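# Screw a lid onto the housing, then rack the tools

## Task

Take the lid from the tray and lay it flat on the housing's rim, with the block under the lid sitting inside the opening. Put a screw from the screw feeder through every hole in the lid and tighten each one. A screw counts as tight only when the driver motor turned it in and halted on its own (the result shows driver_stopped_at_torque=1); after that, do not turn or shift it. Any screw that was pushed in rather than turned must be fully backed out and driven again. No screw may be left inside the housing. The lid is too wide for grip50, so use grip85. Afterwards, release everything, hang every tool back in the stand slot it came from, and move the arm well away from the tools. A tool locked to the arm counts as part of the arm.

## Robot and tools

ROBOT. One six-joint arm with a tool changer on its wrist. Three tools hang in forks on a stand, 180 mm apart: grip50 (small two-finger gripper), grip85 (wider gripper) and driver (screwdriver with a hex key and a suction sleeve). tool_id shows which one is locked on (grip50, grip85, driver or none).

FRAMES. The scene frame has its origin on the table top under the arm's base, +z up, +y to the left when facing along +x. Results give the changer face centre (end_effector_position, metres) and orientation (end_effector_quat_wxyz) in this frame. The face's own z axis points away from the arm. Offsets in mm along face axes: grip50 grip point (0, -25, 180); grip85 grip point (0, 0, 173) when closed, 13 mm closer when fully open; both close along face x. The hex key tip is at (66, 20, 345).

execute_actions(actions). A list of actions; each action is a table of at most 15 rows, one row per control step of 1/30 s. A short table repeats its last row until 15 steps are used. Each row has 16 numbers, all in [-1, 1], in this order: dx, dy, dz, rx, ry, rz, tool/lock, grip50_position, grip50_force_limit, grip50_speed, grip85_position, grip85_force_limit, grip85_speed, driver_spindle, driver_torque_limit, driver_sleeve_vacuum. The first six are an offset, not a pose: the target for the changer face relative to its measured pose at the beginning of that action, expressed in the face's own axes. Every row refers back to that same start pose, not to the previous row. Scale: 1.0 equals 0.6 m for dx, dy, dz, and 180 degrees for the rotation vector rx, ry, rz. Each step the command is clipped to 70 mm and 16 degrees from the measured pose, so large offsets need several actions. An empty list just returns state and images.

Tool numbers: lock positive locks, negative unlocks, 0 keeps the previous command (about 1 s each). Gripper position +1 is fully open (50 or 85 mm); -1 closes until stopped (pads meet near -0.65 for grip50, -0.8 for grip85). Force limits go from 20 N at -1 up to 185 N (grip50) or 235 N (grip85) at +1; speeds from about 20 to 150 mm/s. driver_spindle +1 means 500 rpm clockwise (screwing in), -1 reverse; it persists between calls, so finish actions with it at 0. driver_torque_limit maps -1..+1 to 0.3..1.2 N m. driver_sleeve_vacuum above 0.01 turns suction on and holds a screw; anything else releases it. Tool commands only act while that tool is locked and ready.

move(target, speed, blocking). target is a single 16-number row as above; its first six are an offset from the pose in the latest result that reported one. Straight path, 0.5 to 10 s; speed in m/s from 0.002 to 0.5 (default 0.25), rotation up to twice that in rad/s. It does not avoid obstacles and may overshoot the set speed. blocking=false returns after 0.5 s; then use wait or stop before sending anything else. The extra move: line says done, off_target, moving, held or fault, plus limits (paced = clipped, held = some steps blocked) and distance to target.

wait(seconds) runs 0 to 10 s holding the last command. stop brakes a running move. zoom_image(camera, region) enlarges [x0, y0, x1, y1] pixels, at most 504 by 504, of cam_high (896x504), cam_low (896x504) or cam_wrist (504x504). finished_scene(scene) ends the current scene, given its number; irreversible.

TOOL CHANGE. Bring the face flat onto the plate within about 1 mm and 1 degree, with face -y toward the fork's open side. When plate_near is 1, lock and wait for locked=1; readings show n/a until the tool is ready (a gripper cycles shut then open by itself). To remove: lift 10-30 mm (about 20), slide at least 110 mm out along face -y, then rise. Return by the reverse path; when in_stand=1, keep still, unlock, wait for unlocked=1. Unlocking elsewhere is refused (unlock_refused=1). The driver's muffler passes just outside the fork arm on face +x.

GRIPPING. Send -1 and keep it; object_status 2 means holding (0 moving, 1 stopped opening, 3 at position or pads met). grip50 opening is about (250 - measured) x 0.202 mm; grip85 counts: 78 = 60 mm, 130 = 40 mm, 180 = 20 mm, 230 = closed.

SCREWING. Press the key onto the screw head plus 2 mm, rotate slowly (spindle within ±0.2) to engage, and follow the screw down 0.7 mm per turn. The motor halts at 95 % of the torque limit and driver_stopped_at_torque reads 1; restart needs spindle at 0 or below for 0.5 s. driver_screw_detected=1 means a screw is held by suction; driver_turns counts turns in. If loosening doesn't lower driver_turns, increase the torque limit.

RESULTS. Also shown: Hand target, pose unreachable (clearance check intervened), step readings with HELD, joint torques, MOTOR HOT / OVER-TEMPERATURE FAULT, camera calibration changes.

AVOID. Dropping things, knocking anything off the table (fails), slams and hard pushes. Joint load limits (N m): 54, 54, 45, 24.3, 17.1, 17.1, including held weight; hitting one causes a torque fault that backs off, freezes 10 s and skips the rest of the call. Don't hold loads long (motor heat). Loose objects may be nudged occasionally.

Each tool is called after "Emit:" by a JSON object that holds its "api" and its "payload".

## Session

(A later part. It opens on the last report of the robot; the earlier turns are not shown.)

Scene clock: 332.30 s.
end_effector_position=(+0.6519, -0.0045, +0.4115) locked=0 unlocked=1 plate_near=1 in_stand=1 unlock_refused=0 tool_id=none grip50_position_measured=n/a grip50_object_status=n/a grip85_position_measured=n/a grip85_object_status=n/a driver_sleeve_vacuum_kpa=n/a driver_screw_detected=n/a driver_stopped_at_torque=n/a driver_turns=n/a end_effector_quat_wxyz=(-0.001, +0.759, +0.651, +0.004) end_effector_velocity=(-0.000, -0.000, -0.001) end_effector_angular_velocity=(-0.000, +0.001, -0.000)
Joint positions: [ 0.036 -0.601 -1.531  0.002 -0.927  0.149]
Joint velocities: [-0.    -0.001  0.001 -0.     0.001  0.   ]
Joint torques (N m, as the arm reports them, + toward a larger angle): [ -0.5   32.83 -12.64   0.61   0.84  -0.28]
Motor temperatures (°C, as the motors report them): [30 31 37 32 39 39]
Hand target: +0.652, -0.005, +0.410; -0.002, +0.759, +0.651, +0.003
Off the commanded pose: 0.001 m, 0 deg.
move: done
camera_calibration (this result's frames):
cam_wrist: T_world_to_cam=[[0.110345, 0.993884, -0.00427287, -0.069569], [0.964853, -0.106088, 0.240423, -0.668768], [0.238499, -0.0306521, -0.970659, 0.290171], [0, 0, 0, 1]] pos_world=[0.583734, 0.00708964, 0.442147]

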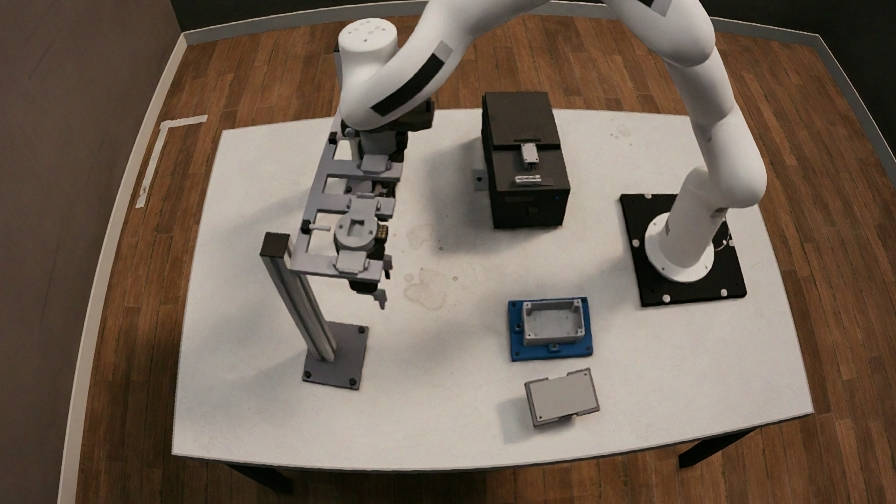

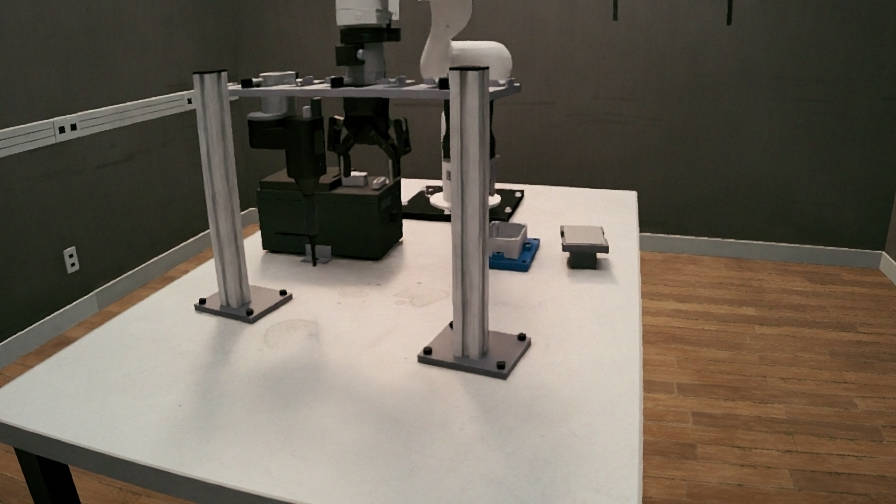

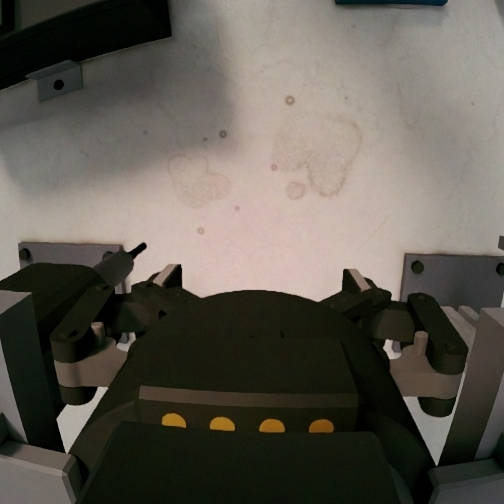

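Emit:
{"api": "execute_actions", "payload": {"actions": [[[0,0,0,0,0,0,1,0,0,0,1,0,0,0,0,0]],[[0,0,0,0,0,0,1,0,0,0,1,0,0,0,0,0]],[[0,0,0,0,0,0,1,0,0,0,1,0,0,0,0,0]]]}}

Scene clock: 340.63 s.
end_effector_position=(+0.6519, -0.0047, +0.4116) locked=1 unlocked=0 plate_near=1 in_stand=1 unlock_refused=0 tool_id=grip85 grip50_position_measured=n/a grip50_object_status=n/a grip85_position_measured=n/a grip85_object_status=n/a driver_sleeve_vacuum_kpa=n/a driver_screw_detected=n/a driver_stopped_at_torque=n/a driver_turns=n/a end_effector_quat_wxyz=(-0.001, +0.759, +0.651, +0.004) end_effector_velocity=(+0.000, +0.000, -0.000) end_effector_angular_velocity=(-0.001, +0.001, +0.001)
Joint positions: [ 0.036 -0.601 -1.531  0.002 -0.927  0.149]
Joint velocities: [ 0.    -0.001 -0.001 -0.001 -0.001  0.   ]
Joint torques (N m, as the arm reports them, + toward a larger angle): [ -0.84  29.8  -11.69   1.83   1.2   -0.68]
Motor temperatures (°C, as the motors report them): [30 31 37 32 39 39]
Hand target: +0.652, -0.005, +0.412; -0.001, +0.759, +0.651, +0.004
Off the commanded pose: 0.000 m, 0 deg.
Step readings (end_effector_position; steps 1 to 15: 1st action; 16 to 30: 2nd action; 31 to 45: 3rd action):
0: (+0.6518, -0.0046, +0.4110)
1: (+0.6518, -0.0046, +0.4110)
2: (+0.6518, -0.0046, +0.4111)
4: (+0.6518, -0.0046, +0.4112)
8: (+0.6518, -0.0046, +0.4112)
15: (+0.6518, -0.0046, +0.4112)
16: (+0.6518, -0.0046, +0.4112)
17: (+0.6518, -0.0046, +0.4112)
19: (+0.6518, -0.0046, +0.4112)
23: (+0.6518, -0.0047, +0.4113)
30: (+0.6519, -0.0047, +0.4116)
31: (+0.6519, -0.0047, +0.4116)
32: (+0.6519, -0.0047, +0.4116)
34: (+0.6519, -0.0047, +0.4116)
38: (+0.6519, -0.0047, +0.4116)
45: end_effector_position above
camera_calibration (this result's frames):
cam_wrist: T_world_to_cam=[[0.110522, 0.993864, -0.0042754, -0.0695552], [0.964752, -0.106249, 0.240757, -0.668926], [0.238826, -0.0307337, -0.970576, 0.290016], [0, 0, 0, 1]] pos_world=[0.583772, 0.00696885, 0.442234]

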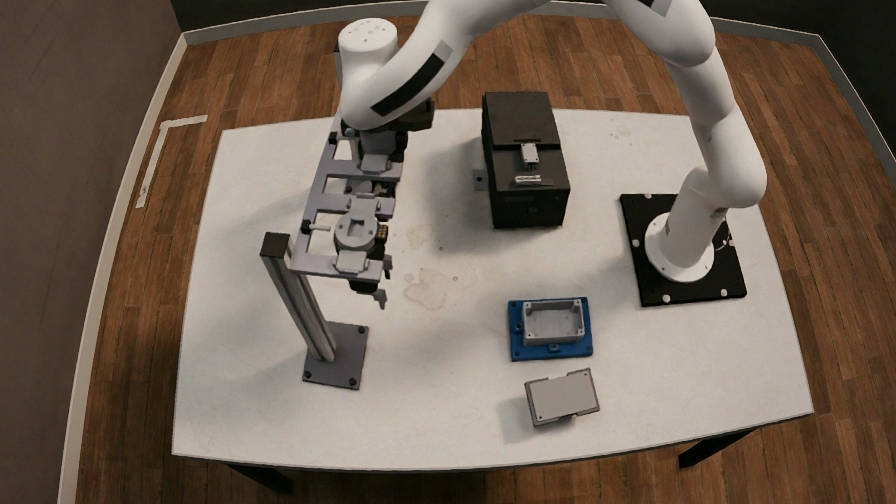

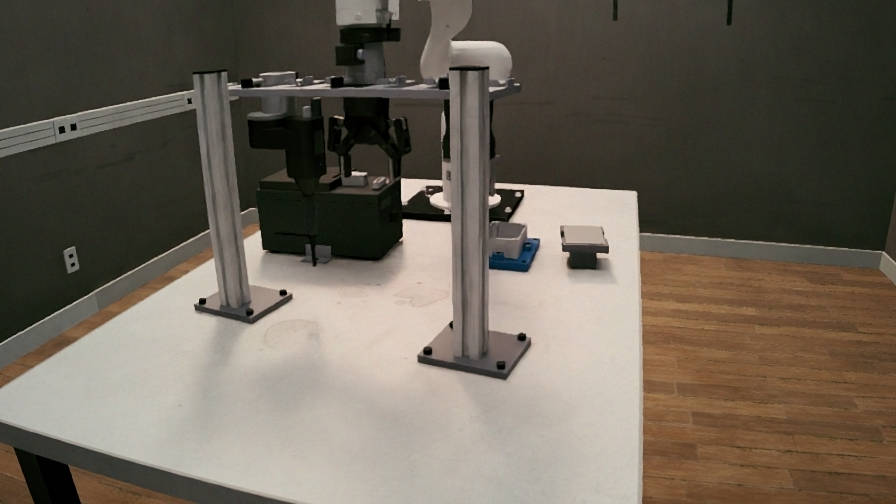

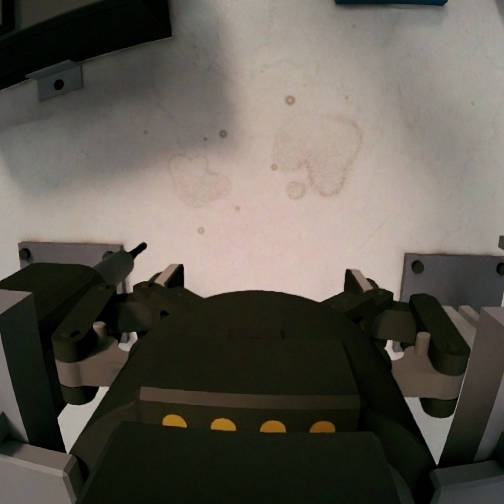

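Emit:
{"api": "move", "payload": {"target": [0,0,-0.033,0,0,0,0,0,0,0,1,0,0,0,0,0], "speed": 0.05}}

Emit:
{"api": "move", "payload": {"target": [0,-0.21,0,0,0,0,0,0,0,0,1,0,0,0,0,0], "speed": 0.12}}

Scene clock: 347.57 s.
end_effector_position=(+0.6518, -0.0048, +0.4311) locked=1 unlocked=0 plate_near=1 in_stand=0 unlock_refused=0 tool_id=grip85 grip50_position_measured=n/a grip50_object_status=n/a grip85_position_measured=3 grip85_object_status=3 driver_sleeve_vacuum_kpa=n/a driver_screw_detected=n/a driver_stopped_at_torque=n/a driver_turns=n/a end_effector_quat_wxyz=(-0.002, +0.759, +0.651, +0.004) end_effector_velocity=(+0.001, +0.000, +0.001) end_effector_angular_velocity=(-0.000, -0.004, +0.000)
Joint positions: [ 0.036 -0.586 -1.554  0.002 -0.965  0.149]
Joint velocities: [ 0.     0.001 -0.002 -0.     0.002  0.   ]
Joint torques (N m, as the arm reports them, + toward a larger angle): [ -0.84  58.36 -22.04   0.22   0.04  -0.37]
Motor temperatures (°C, as the motors report them): [30 31 37 32 39 39]
Hand target: +0.652, -0.005, +0.431; -0.001, +0.759, +0.651, +0.004
Off the commanded pose: 0.000 m, 0 deg.
move: done
camera_calibration (this result's frames):
cam_wrist: T_world_to_cam=[[0.110436, 0.993874, -0.00428378, -0.0692963], [0.964882, -0.106178, 0.240269, -0.67338], [0.238342, -0.0306676, -0.970697, 0.309358], [0, 0, 0, 1]] pos_world=[0.583652, 0.0068606, 0.461788]

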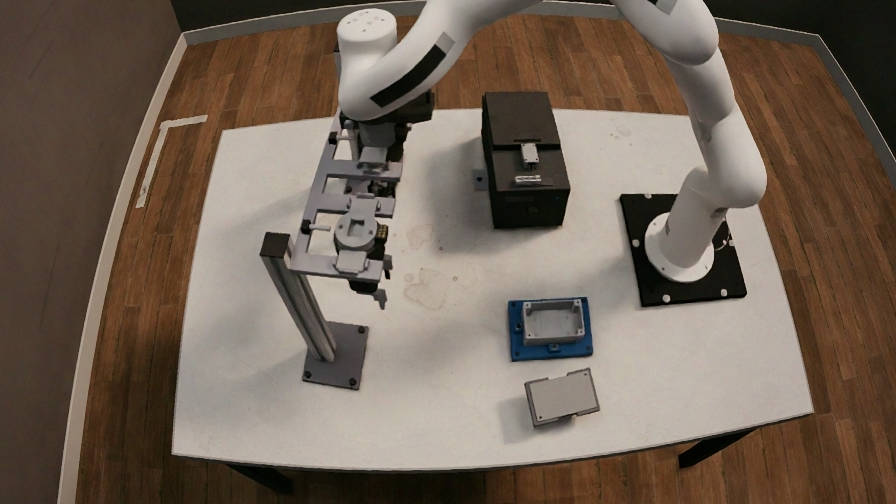

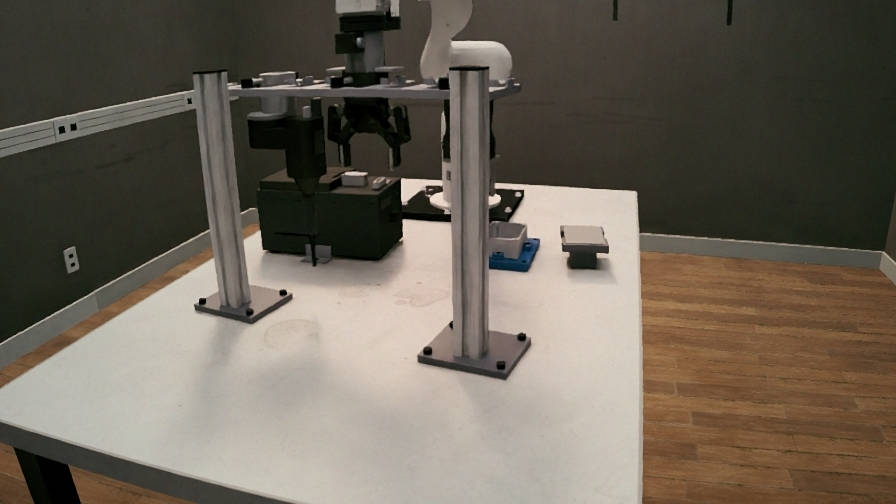

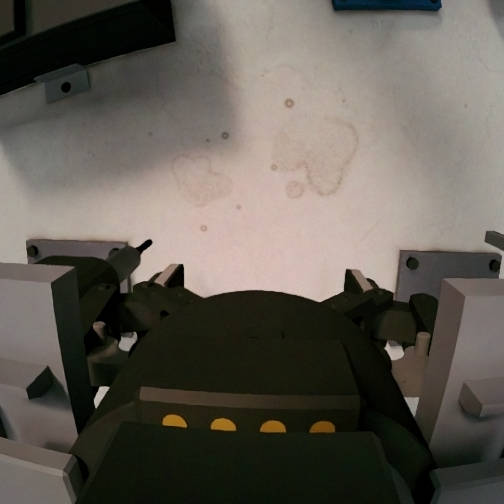

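Scene clock: 349.00 s.
end_effector_position=(+0.5275, +0.0147, +0.4309) locked=1 unlocked=0 plate_near=1 in_stand=0 unlock_refused=0 tool_id=grip85 grip50_position_measured=n/a grip50_object_status=n/a grip85_position_measured=3 grip85_object_status=3 driver_sleeve_vacuum_kpa=n/a driver_screw_detected=n/a driver_stopped_at_torque=n/a driver_turns=n/a end_effector_quat_wxyz=(-0.001, +0.759, +0.651, +0.004) end_effector_velocity=(-0.001, +0.001, -0.000) end_effector_angular_velocity=(+0.000, +0.000, +0.001)
Joint positions: [ 0.072 -0.281 -1.133  0.002 -0.848  0.185]
Joint velocities: [ 0.001  0.003  0.004  0.     0.001 -0.   ]
Joint torques (N m, as the arm reports them, + toward a larger angle): [ -1.82  42.08 -21.76   0.27  -0.06  -0.28]
Motor temperatures (°C, as the motors report them): [30 31 37 32 39 39]
Hand target: +0.527, +0.015, +0.431; -0.002, +0.759, +0.651, +0.004
Off the commanded pose: 0.000 m, 0 deg.
move: done
camera_calibration (this result's frames):
cam_wrist: T_world_to_cam=[[0.110626, 0.993853, -0.00431643, -0.0749713], [0.964804, -0.106348, 0.240507, -0.551414], [0.23857, -0.030771, -0.970638, 0.339188], [0, 0, 0, 1]] pos_world=[0.45938, 0.0263055, 0.461524]

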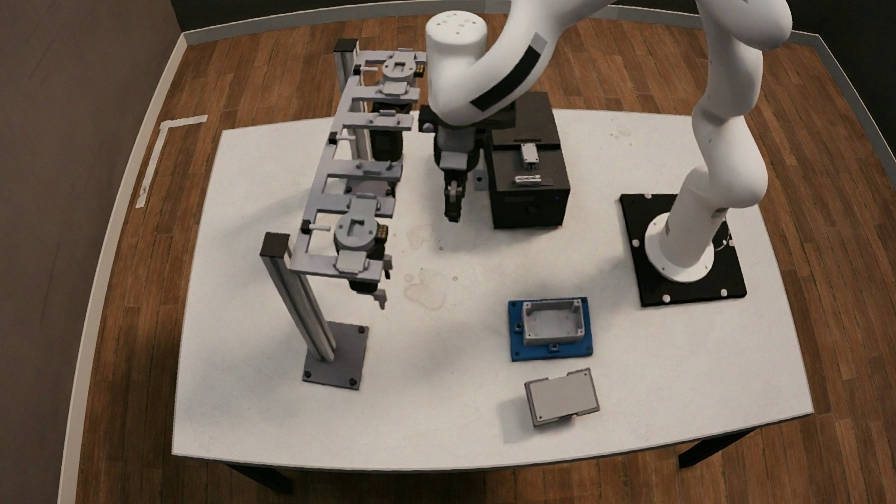

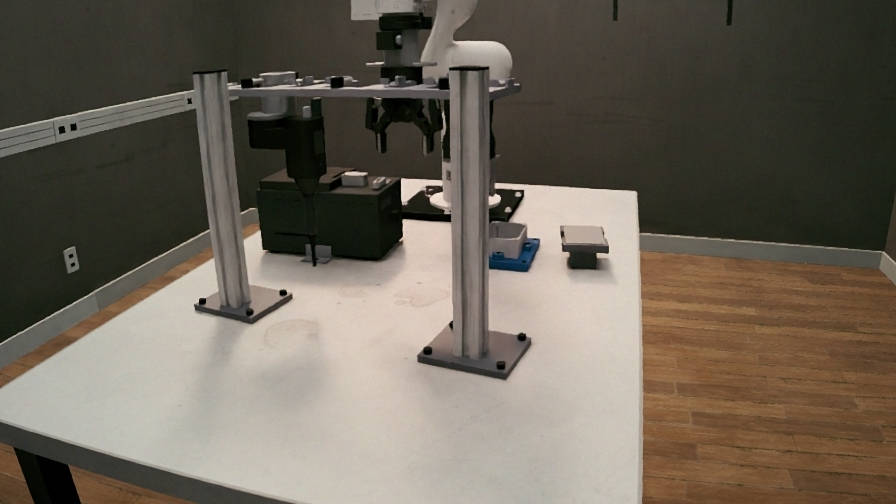

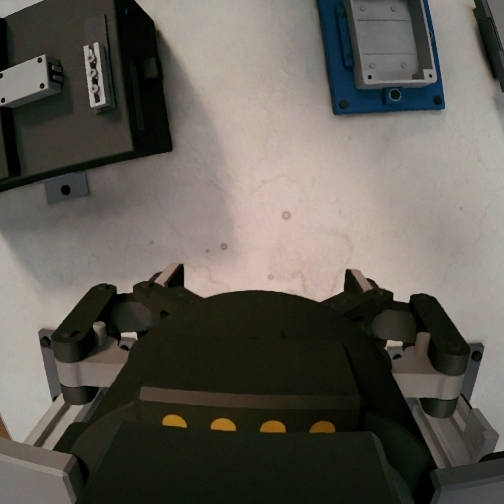

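Emit:
{"api": "move", "payload": {"target": [0.503,-0.2925,0.05,0,0,-0.0487,0,0,0,0,1,0,0,0,0,0], "speed": 0.35}}

Scene clock: 378.27 s.
end_effector_position=(+0.4009, +0.3398, +0.4025) locked=1 unlocked=0 plate_near=1 in_stand=0 unlock_refused=0 tool_id=grip85 grip50_position_measured=n/a grip50_object_status=n/a grip85_position_measured=3 grip85_object_status=3 driver_sleeve_vacuum_kpa=n/a driver_screw_detected=n/a driver_stopped_at_torque=n/a driver_turns=n/a end_effector_quat_wxyz=(-0.002, +0.708, +0.707, +0.004) end_effector_velocity=(-0.000, +0.002, +0.000) end_effector_angular_velocity=(+0.001, -0.001, -0.000)
Joint positions: [ 0.746 -0.311 -1.097 -0.    -0.784  0.708]
Joint velocities: [ 0.003 -0.001 -0.003  0.    -0.     0.003]
Joint torques (N m, as the arm reports them, + toward a larger angle): [ -1.66  43.05 -21.22   0.36   0.    -0.25]
Motor temperatures (°C, as the motors report them): [30 31 37 32 39 39]
Hand target: +0.401, +0.340, +0.402; -0.002, +0.707, +0.707, +0.004
Off the commanded pose: 0.001 m, 0 deg.
move: done
camera_calibration (this result's frames):
cam_wrist: T_world_to_cam=[[-0.0415521, 0.999126, -0.00445359, -0.32492], [0.969766, 0.0414031, 0.240498, -0.440032], [0.240472, 0.00567425, -0.970639, 0.338733], [0, 0, 0, 1]] pos_world=[0.331771, 0.340933, 0.433168]

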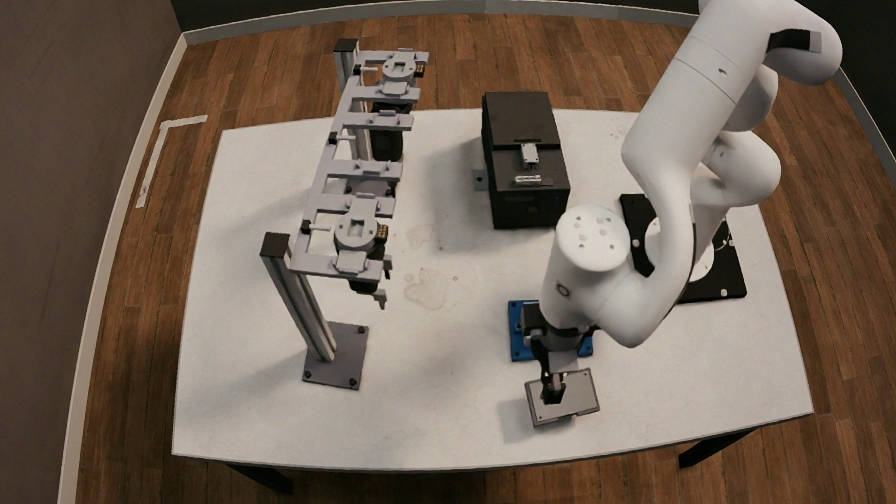

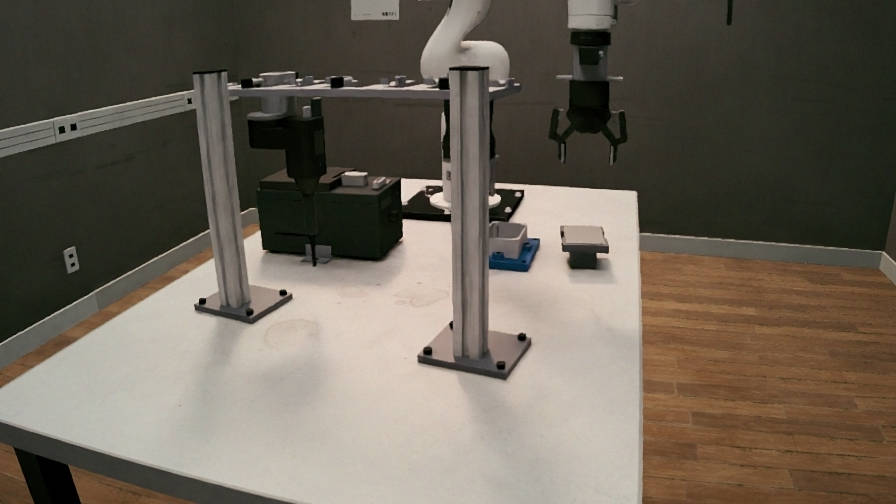

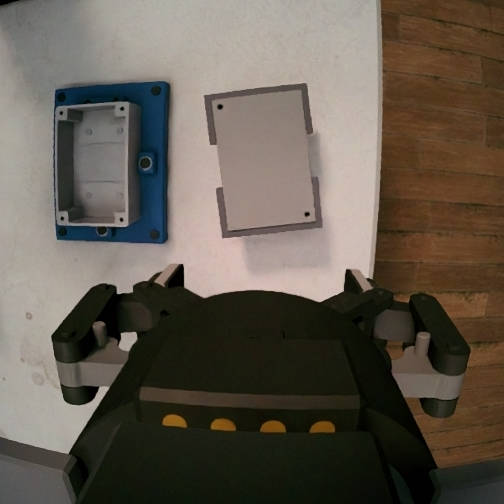

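Emit:
{"api": "zoom_image", "payload": {"camera": "cam_wrist", "region": [190, 70, 340, 250]}}

Emit:
{"api": "zoom_image", "payload": {"camera": "cam_wrist", "region": [40, 70, 190, 250]}}

Emit:
{"api": "zoom_image", "payload": {"camera": "cam_low", "region": [480, 210, 620, 280]}}

Region (190, 70, 340, 250) of cam_wrist's 504x504 image, scaled by 2.800, with more detail than that image has.

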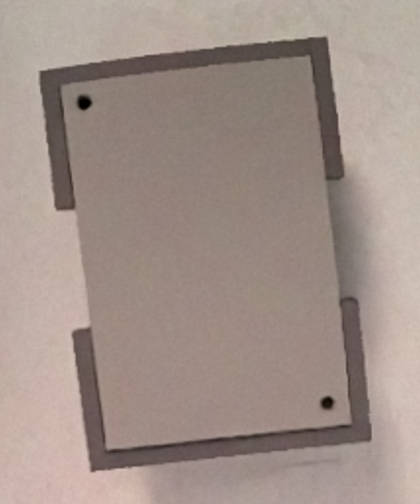

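Region (40, 70, 190, 250) of cam_wrist's 504x504 image, scaled by 2.800, with more detail than that image has.

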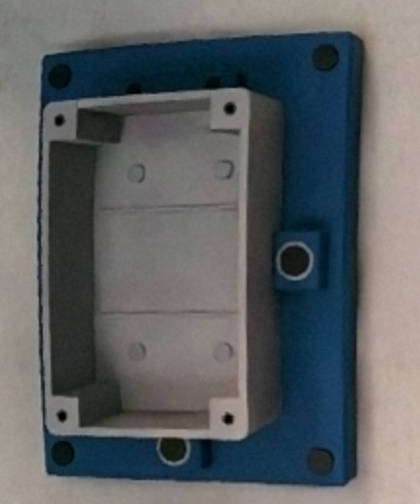

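Region (480, 210, 620, 280) of cam_low's 896x504 image, scaled by 3.600, with more detail than that image has.

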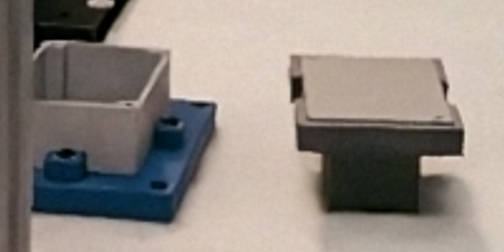

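Emit:
{"api": "move", "payload": {"target": [0.0,-0.098,0.17,0,0,-0.0506,0,0,0,0,1,0,0,0,0,0], "speed": 0.2}}

Emit:
{"api": "zoom_image", "payload": {"camera": "cam_wrist", "region": [130, 130, 400, 330]}}

Emit:
{"api": "zoom_image", "payload": {"camera": "cam_low", "region": [520, 150, 660, 280]}}

Scene clock: 480.43 s.
end_effector_position=(+0.3427, +0.3407, +0.3008) locked=1 unlocked=0 plate_near=1 in_stand=0 unlock_refused=0 tool_id=grip85 grip50_position_measured=n/a grip50_object_status=n/a grip85_position_measured=3 grip85_object_status=3 driver_sleeve_vacuum_kpa=n/a driver_screw_detected=n/a driver_stopped_at_torque=n/a driver_turns=n/a end_effector_quat_wxyz=(-0.001, +0.649, +0.760, +0.004) end_effector_velocity=(-0.001, -0.001, -0.002) end_effector_angular_velocity=(-0.001, +0.002, +0.001)
Joint positions: [ 0.825 -0.361 -0.896 -0.001 -0.531  0.629]
Joint velocities: [ 0.    -0.001  0.004  0.001  0.003 -0.001]
Joint torques (N m, as the arm reports them, + toward a larger angle): [ -2.17  40.23 -18.44  -0.12   0.1   -0.23]
Motor temperatures (°C, as the motors report them): [30 31 38 32 39 39]
Hand target: +0.342, +0.341, +0.300; -0.001, +0.649, +0.760, +0.004
Off the commanded pose: 0.001 m, 0 deg.
move: done
camera_calibration (this result's frames):
cam_wrist: T_world_to_cam=[[-0.198654, 0.980058, -0.004795, -0.268251], [0.950605, 0.19387, 0.242413, -0.405115], [0.238508, 0.0435982, -0.970161, 0.241564], [0, 0, 0, 1]] pos_world=[0.2742, 0.33091, 0.331275]

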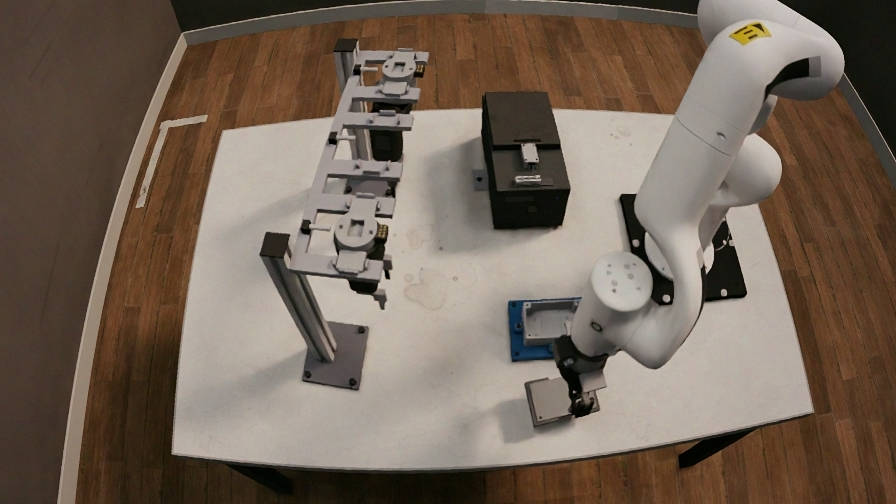

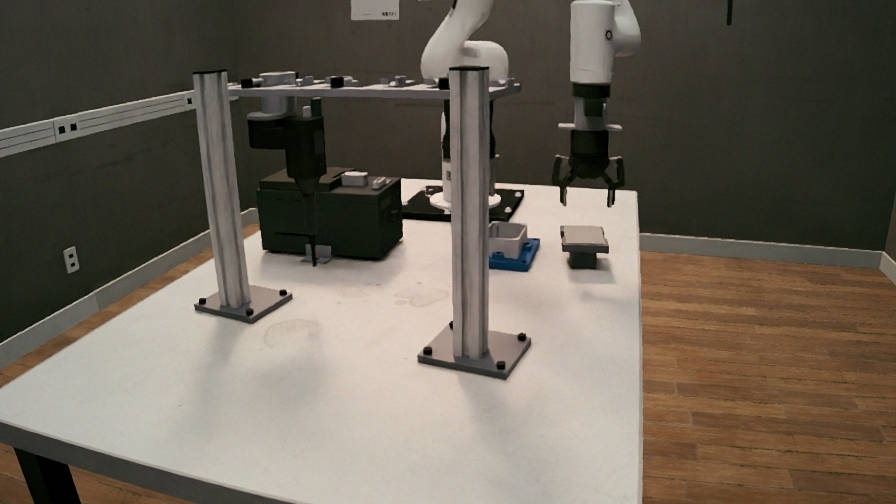

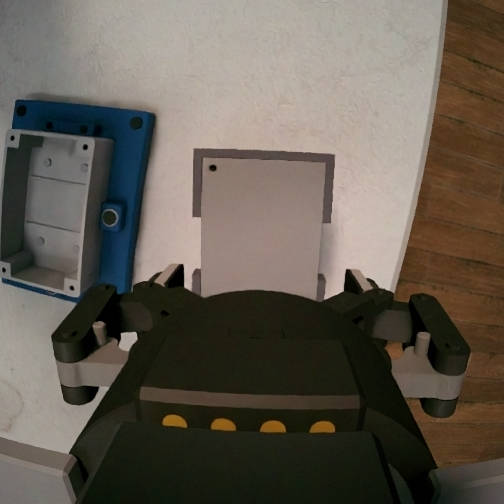

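Region (130, 130, 400, 330) of cam_wrist's 504x504 image, scaled by 1.867, with more detail than that image has; it fills the top 373 rows of this view, and the rest is white.

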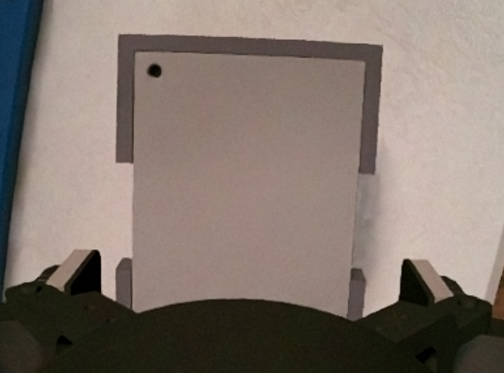

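Region (520, 150, 660, 280) of cam_low's 896x504 image, scaled by 3.600, with more detail than that image has; it fills the top 468 rows of this view, and the rest is white.

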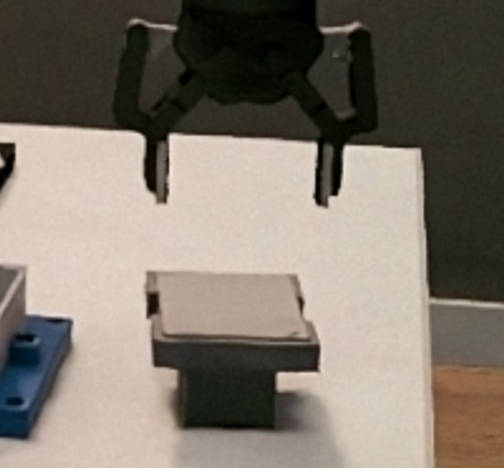

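Emit:
{"api": "move", "payload": {"target": [-0.003,-0.005,0.065,0,0,0,0,0,0,0,1,0,0,0,0,0], "speed": 0.1}}

Emit:
{"api": "zoom_image", "payload": {"camera": "cam_wrist", "region": [130, 130, 400, 330]}}

Emit:
{"api": "zoom_image", "payload": {"camera": "cam_low", "region": [520, 150, 660, 280]}}

Scene clock: 505.33 s.
end_effector_position=(+0.3403, +0.3388, +0.2620) locked=1 unlocked=0 plate_near=1 in_stand=0 unlock_refused=0 tool_id=grip85 grip50_position_measured=n/a grip50_object_status=n/a grip85_position_measured=3 grip85_object_status=3 driver_sleeve_vacuum_kpa=n/a driver_screw_detected=n/a driver_stopped_at_torque=n/a driver_turns=n/a end_effector_quat_wxyz=(-0.001, +0.649, +0.760, +0.004) end_effector_velocity=(-0.000, -0.000, -0.001) end_effector_angular_velocity=(-0.000, +0.001, -0.000)
Joint positions: [ 0.825 -0.426 -0.873 -0.002 -0.444  0.63 ]
Joint velocities: [-0.    -0.002  0.001  0.     0.002 -0.   ]
Joint torques (N m, as the arm reports them, + toward a larger angle): [ -1.05  41.98 -16.79  -0.32  -0.02  -0.27]
Motor temperatures (°C, as the motors report them): [30 31 38 32 39 39]
Hand target: +0.340, +0.339, +0.262; -0.001, +0.649, +0.760, +0.004
Off the commanded pose: 0.000 m, 0 deg.
move: done
camera_calibration (this result's frames):
cam_wrist: T_world_to_cam=[[-0.198578, 0.980074, -0.00468731, -0.26711], [0.950532, 0.193754, 0.242793, -0.393052], [0.238863, 0.0437579, -0.970067, 0.20439], [0, 0, 0, 1]] pos_world=[0.271745, 0.328999, 0.29245]

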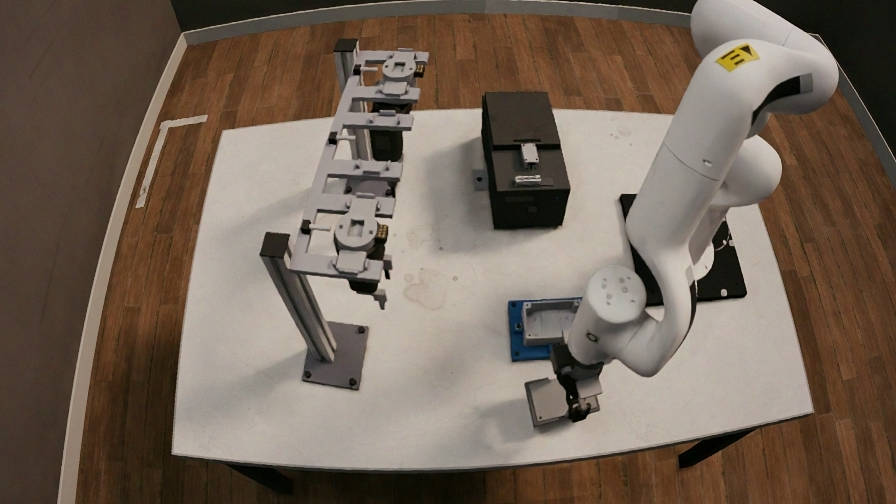

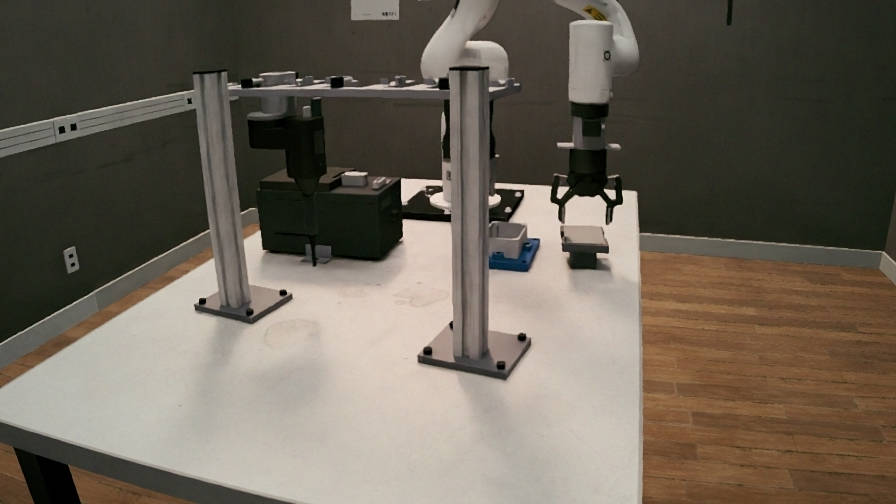

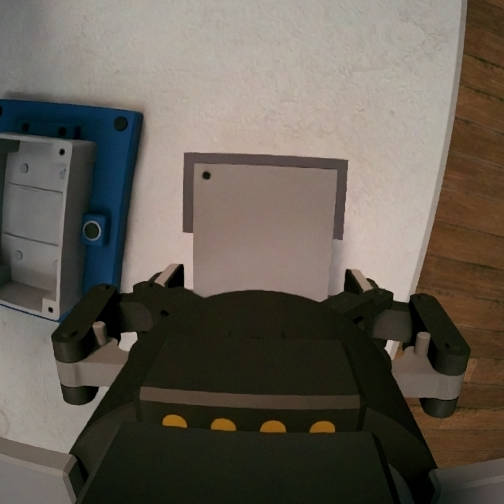

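Region (130, 130, 400, 330) of cam_wrist's 504x504 image, scaled by 1.867, with more detail than that image has; it fills the top 373 rows of this view, and the rest is white.

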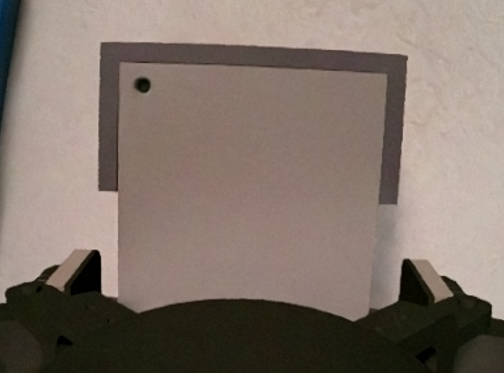

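Region (520, 150, 660, 280) of cam_low's 896x504 image, scaled by 3.600, with more detail than that image has; it fills the top 468 rows of this view, and the rest is white.

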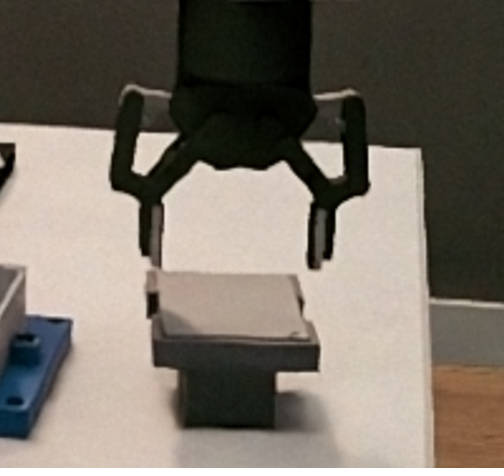

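Emit:
{"api": "move", "payload": {"target": [-0.0033,-0.0033,0.033,0,0,0,0,0,0,0,1,0,0,0,0,0], "speed": 0.05}}

Emit:
{"api": "zoom_image", "payload": {"camera": "cam_low", "region": [540, 190, 630, 270]}}

Emit:
{"api": "zoom_image", "payload": {"camera": "cam_wrist", "region": [130, 130, 400, 330]}}

Scene clock: 540.83 s.
end_effector_position=(+0.3387, +0.3367, +0.2423) locked=1 unlocked=0 plate_near=1 in_stand=0 unlock_refused=0 tool_id=grip85 grip50_position_measured=n/a grip50_object_status=n/a grip85_position_measured=3 grip85_object_status=3 driver_sleeve_vacuum_kpa=n/a driver_screw_detected=n/a driver_stopped_at_torque=n/a driver_turns=n/a end_effector_quat_wxyz=(-0.001, +0.649, +0.760, +0.005) end_effector_velocity=(+0.001, +0.000, -0.000) end_effector_angular_velocity=(+0.002, -0.002, -0.000)
Joint positions: [ 0.824 -0.46  -0.862 -0.002 -0.399  0.629]
Joint velocities: [-0.    -0.001 -0.001 -0.001  0.003  0.001]
Joint torques (N m, as the arm reports them, + toward a larger angle): [ -2.22  42.91 -15.97  -0.09   0.07  -0.31]
Motor temperatures (°C, as the motors report them): [30 31 38 32 39 39]
Hand target: +0.339, +0.337, +0.242; -0.001, +0.649, +0.760, +0.004
Off the commanded pose: 0.000 m, 0 deg.
move: done
camera_calibration (this result's frames):
cam_wrist: T_world_to_cam=[[-0.198544, 0.980081, -0.00466666, -0.265475], [0.950502, 0.193709, 0.242945, -0.386425], [0.23901, 0.0437998, -0.970029, 0.185661], [0, 0, 0, 1]] pos_world=[0.270215, 0.326909, 0.272738]

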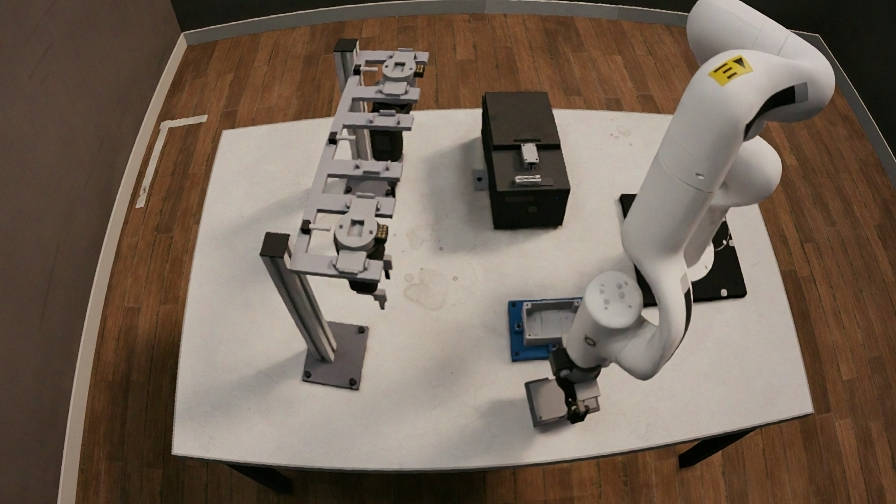

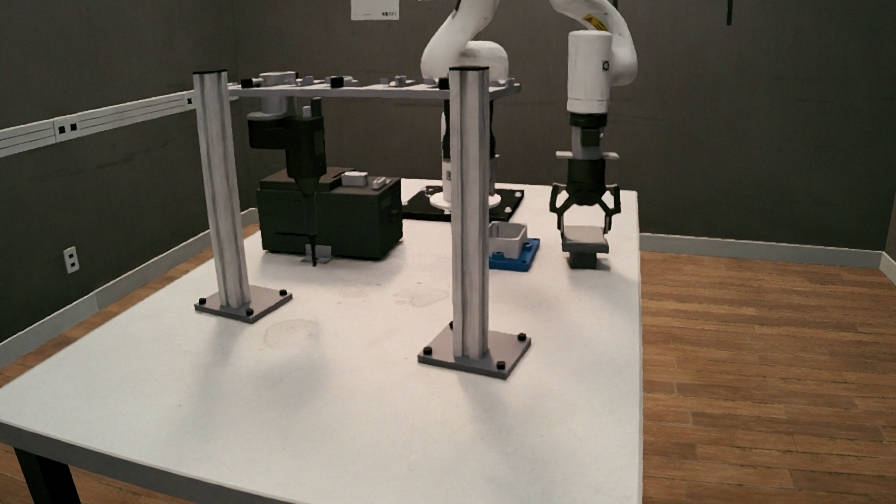

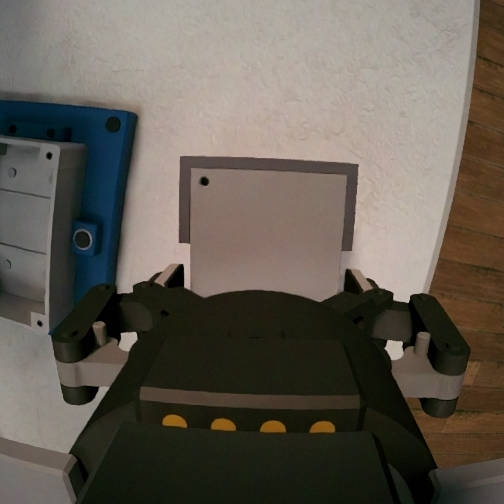

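Region (540, 190, 630, 270) of cam_low's 896x504 image, scaled by 5.600, with more detail than that image has.

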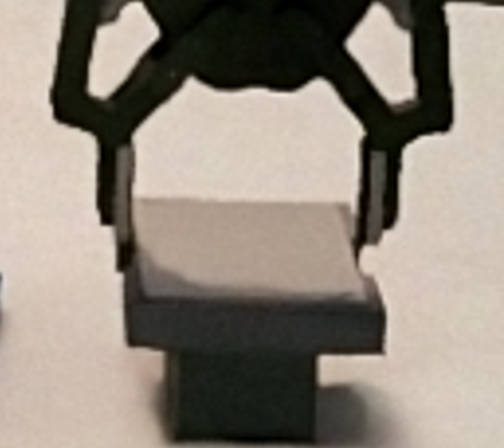

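Region (130, 130, 400, 330) of cam_wrist's 504x504 image, scaled by 1.867, with more detail than that image has; it fills the top 373 rows of this view, and the rest is white.

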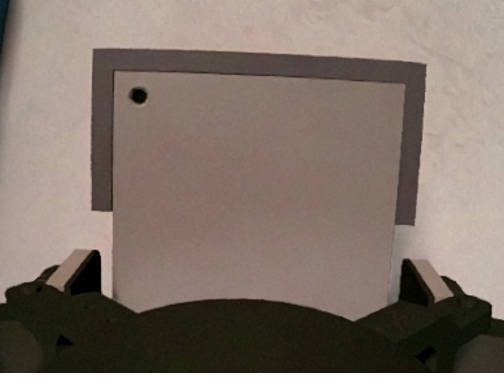

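Emit:
{"api": "move", "payload": {"target": [0,0,0.012,0,0,0,0,0,0,0,1,0,0,0,0,0], "speed": 0.02}}

Emit:
{"api": "zoom_image", "payload": {"camera": "cam_low", "region": [540, 190, 630, 270]}}

Emit:
{"api": "zoom_image", "payload": {"camera": "cam_high", "region": [500, 340, 640, 450]}}

Scene clock: 567.60 s.
end_effector_position=(+0.3388, +0.3367, +0.2351) locked=1 unlocked=0 plate_near=1 in_stand=0 unlock_refused=0 tool_id=grip85 grip50_position_measured=n/a grip50_object_status=n/a grip85_position_measured=3 grip85_object_status=3 driver_sleeve_vacuum_kpa=n/a driver_screw_detected=n/a driver_stopped_at_torque=n/a driver_turns=n/a end_effector_quat_wxyz=(-0.001, +0.649, +0.760, +0.004) end_effector_velocity=(+0.001, +0.001, -0.000) end_effector_angular_velocity=(+0.002, -0.002, +0.000)
Joint positions: [ 0.824 -0.474 -0.862 -0.002 -0.384  0.629]
Joint velocities: [-0.    -0.001 -0.001 -0.     0.004 -0.   ]
Joint torques (N m, as the arm reports them, + toward a larger angle): [ -1.18  42.97 -16.43   0.12   0.05  -0.27]
Motor temperatures (°C, as the motors report them): [30 31 38 32 39 39]
Hand target: +0.339, +0.337, +0.235; -0.001, +0.649, +0.760, +0.005
Off the commanded pose: 0.000 m, 0 deg.
move: done
camera_calibration (this result's frames):
cam_wrist: T_world_to_cam=[[-0.198535, 0.980082, -0.00472375, -0.26553], [0.950512, 0.193716, 0.242903, -0.384709], [0.23898, 0.0437347, -0.970039, 0.17876], [0, 0, 0, 1]] pos_world=[0.270233, 0.326947, 0.265597]

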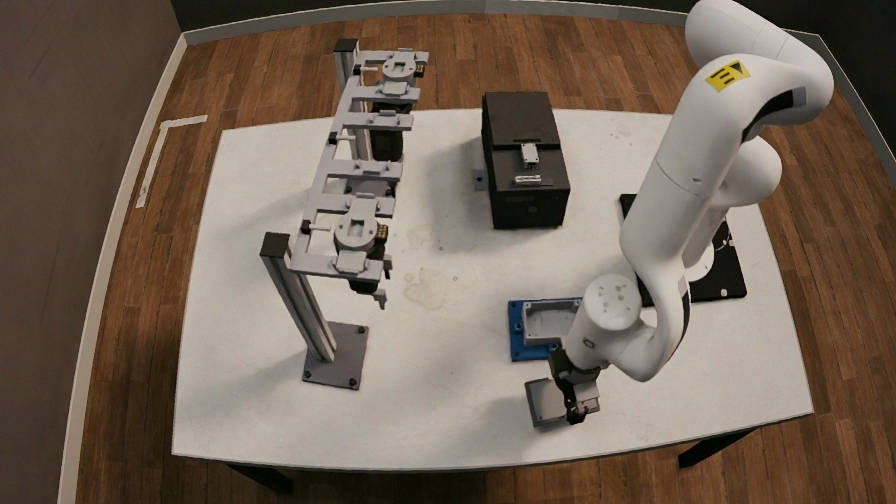

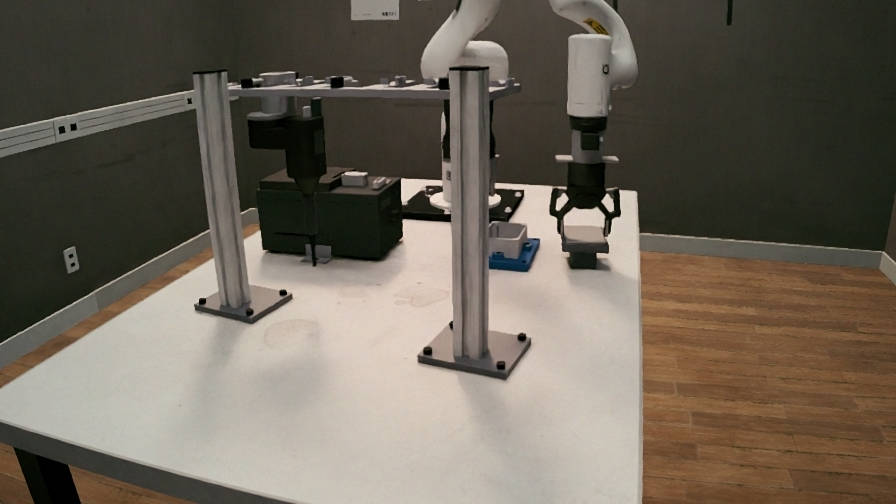

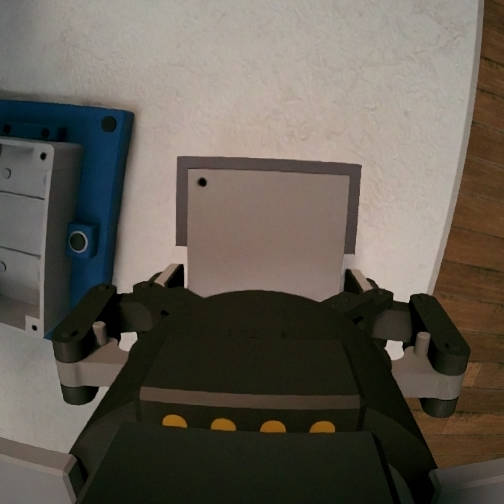

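Region (540, 190, 630, 270) of cam_low's 896x504 image, scaled by 5.600, with more detail than that image has.

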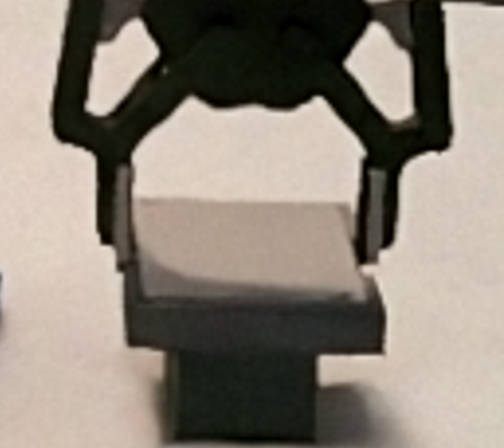

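Region (500, 340, 640, 450) of cam_high's 896x504 image, scaled by 3.600, with more detail than that image has; it fills the top 396 rows of this view, and the rest is white.

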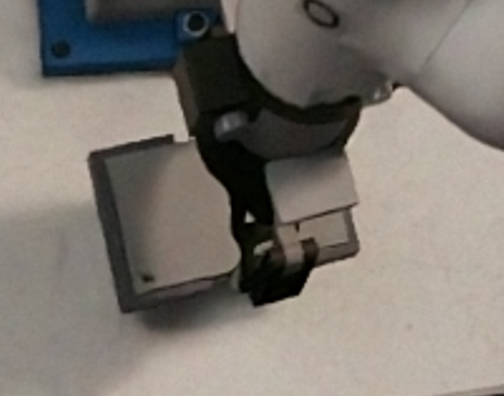

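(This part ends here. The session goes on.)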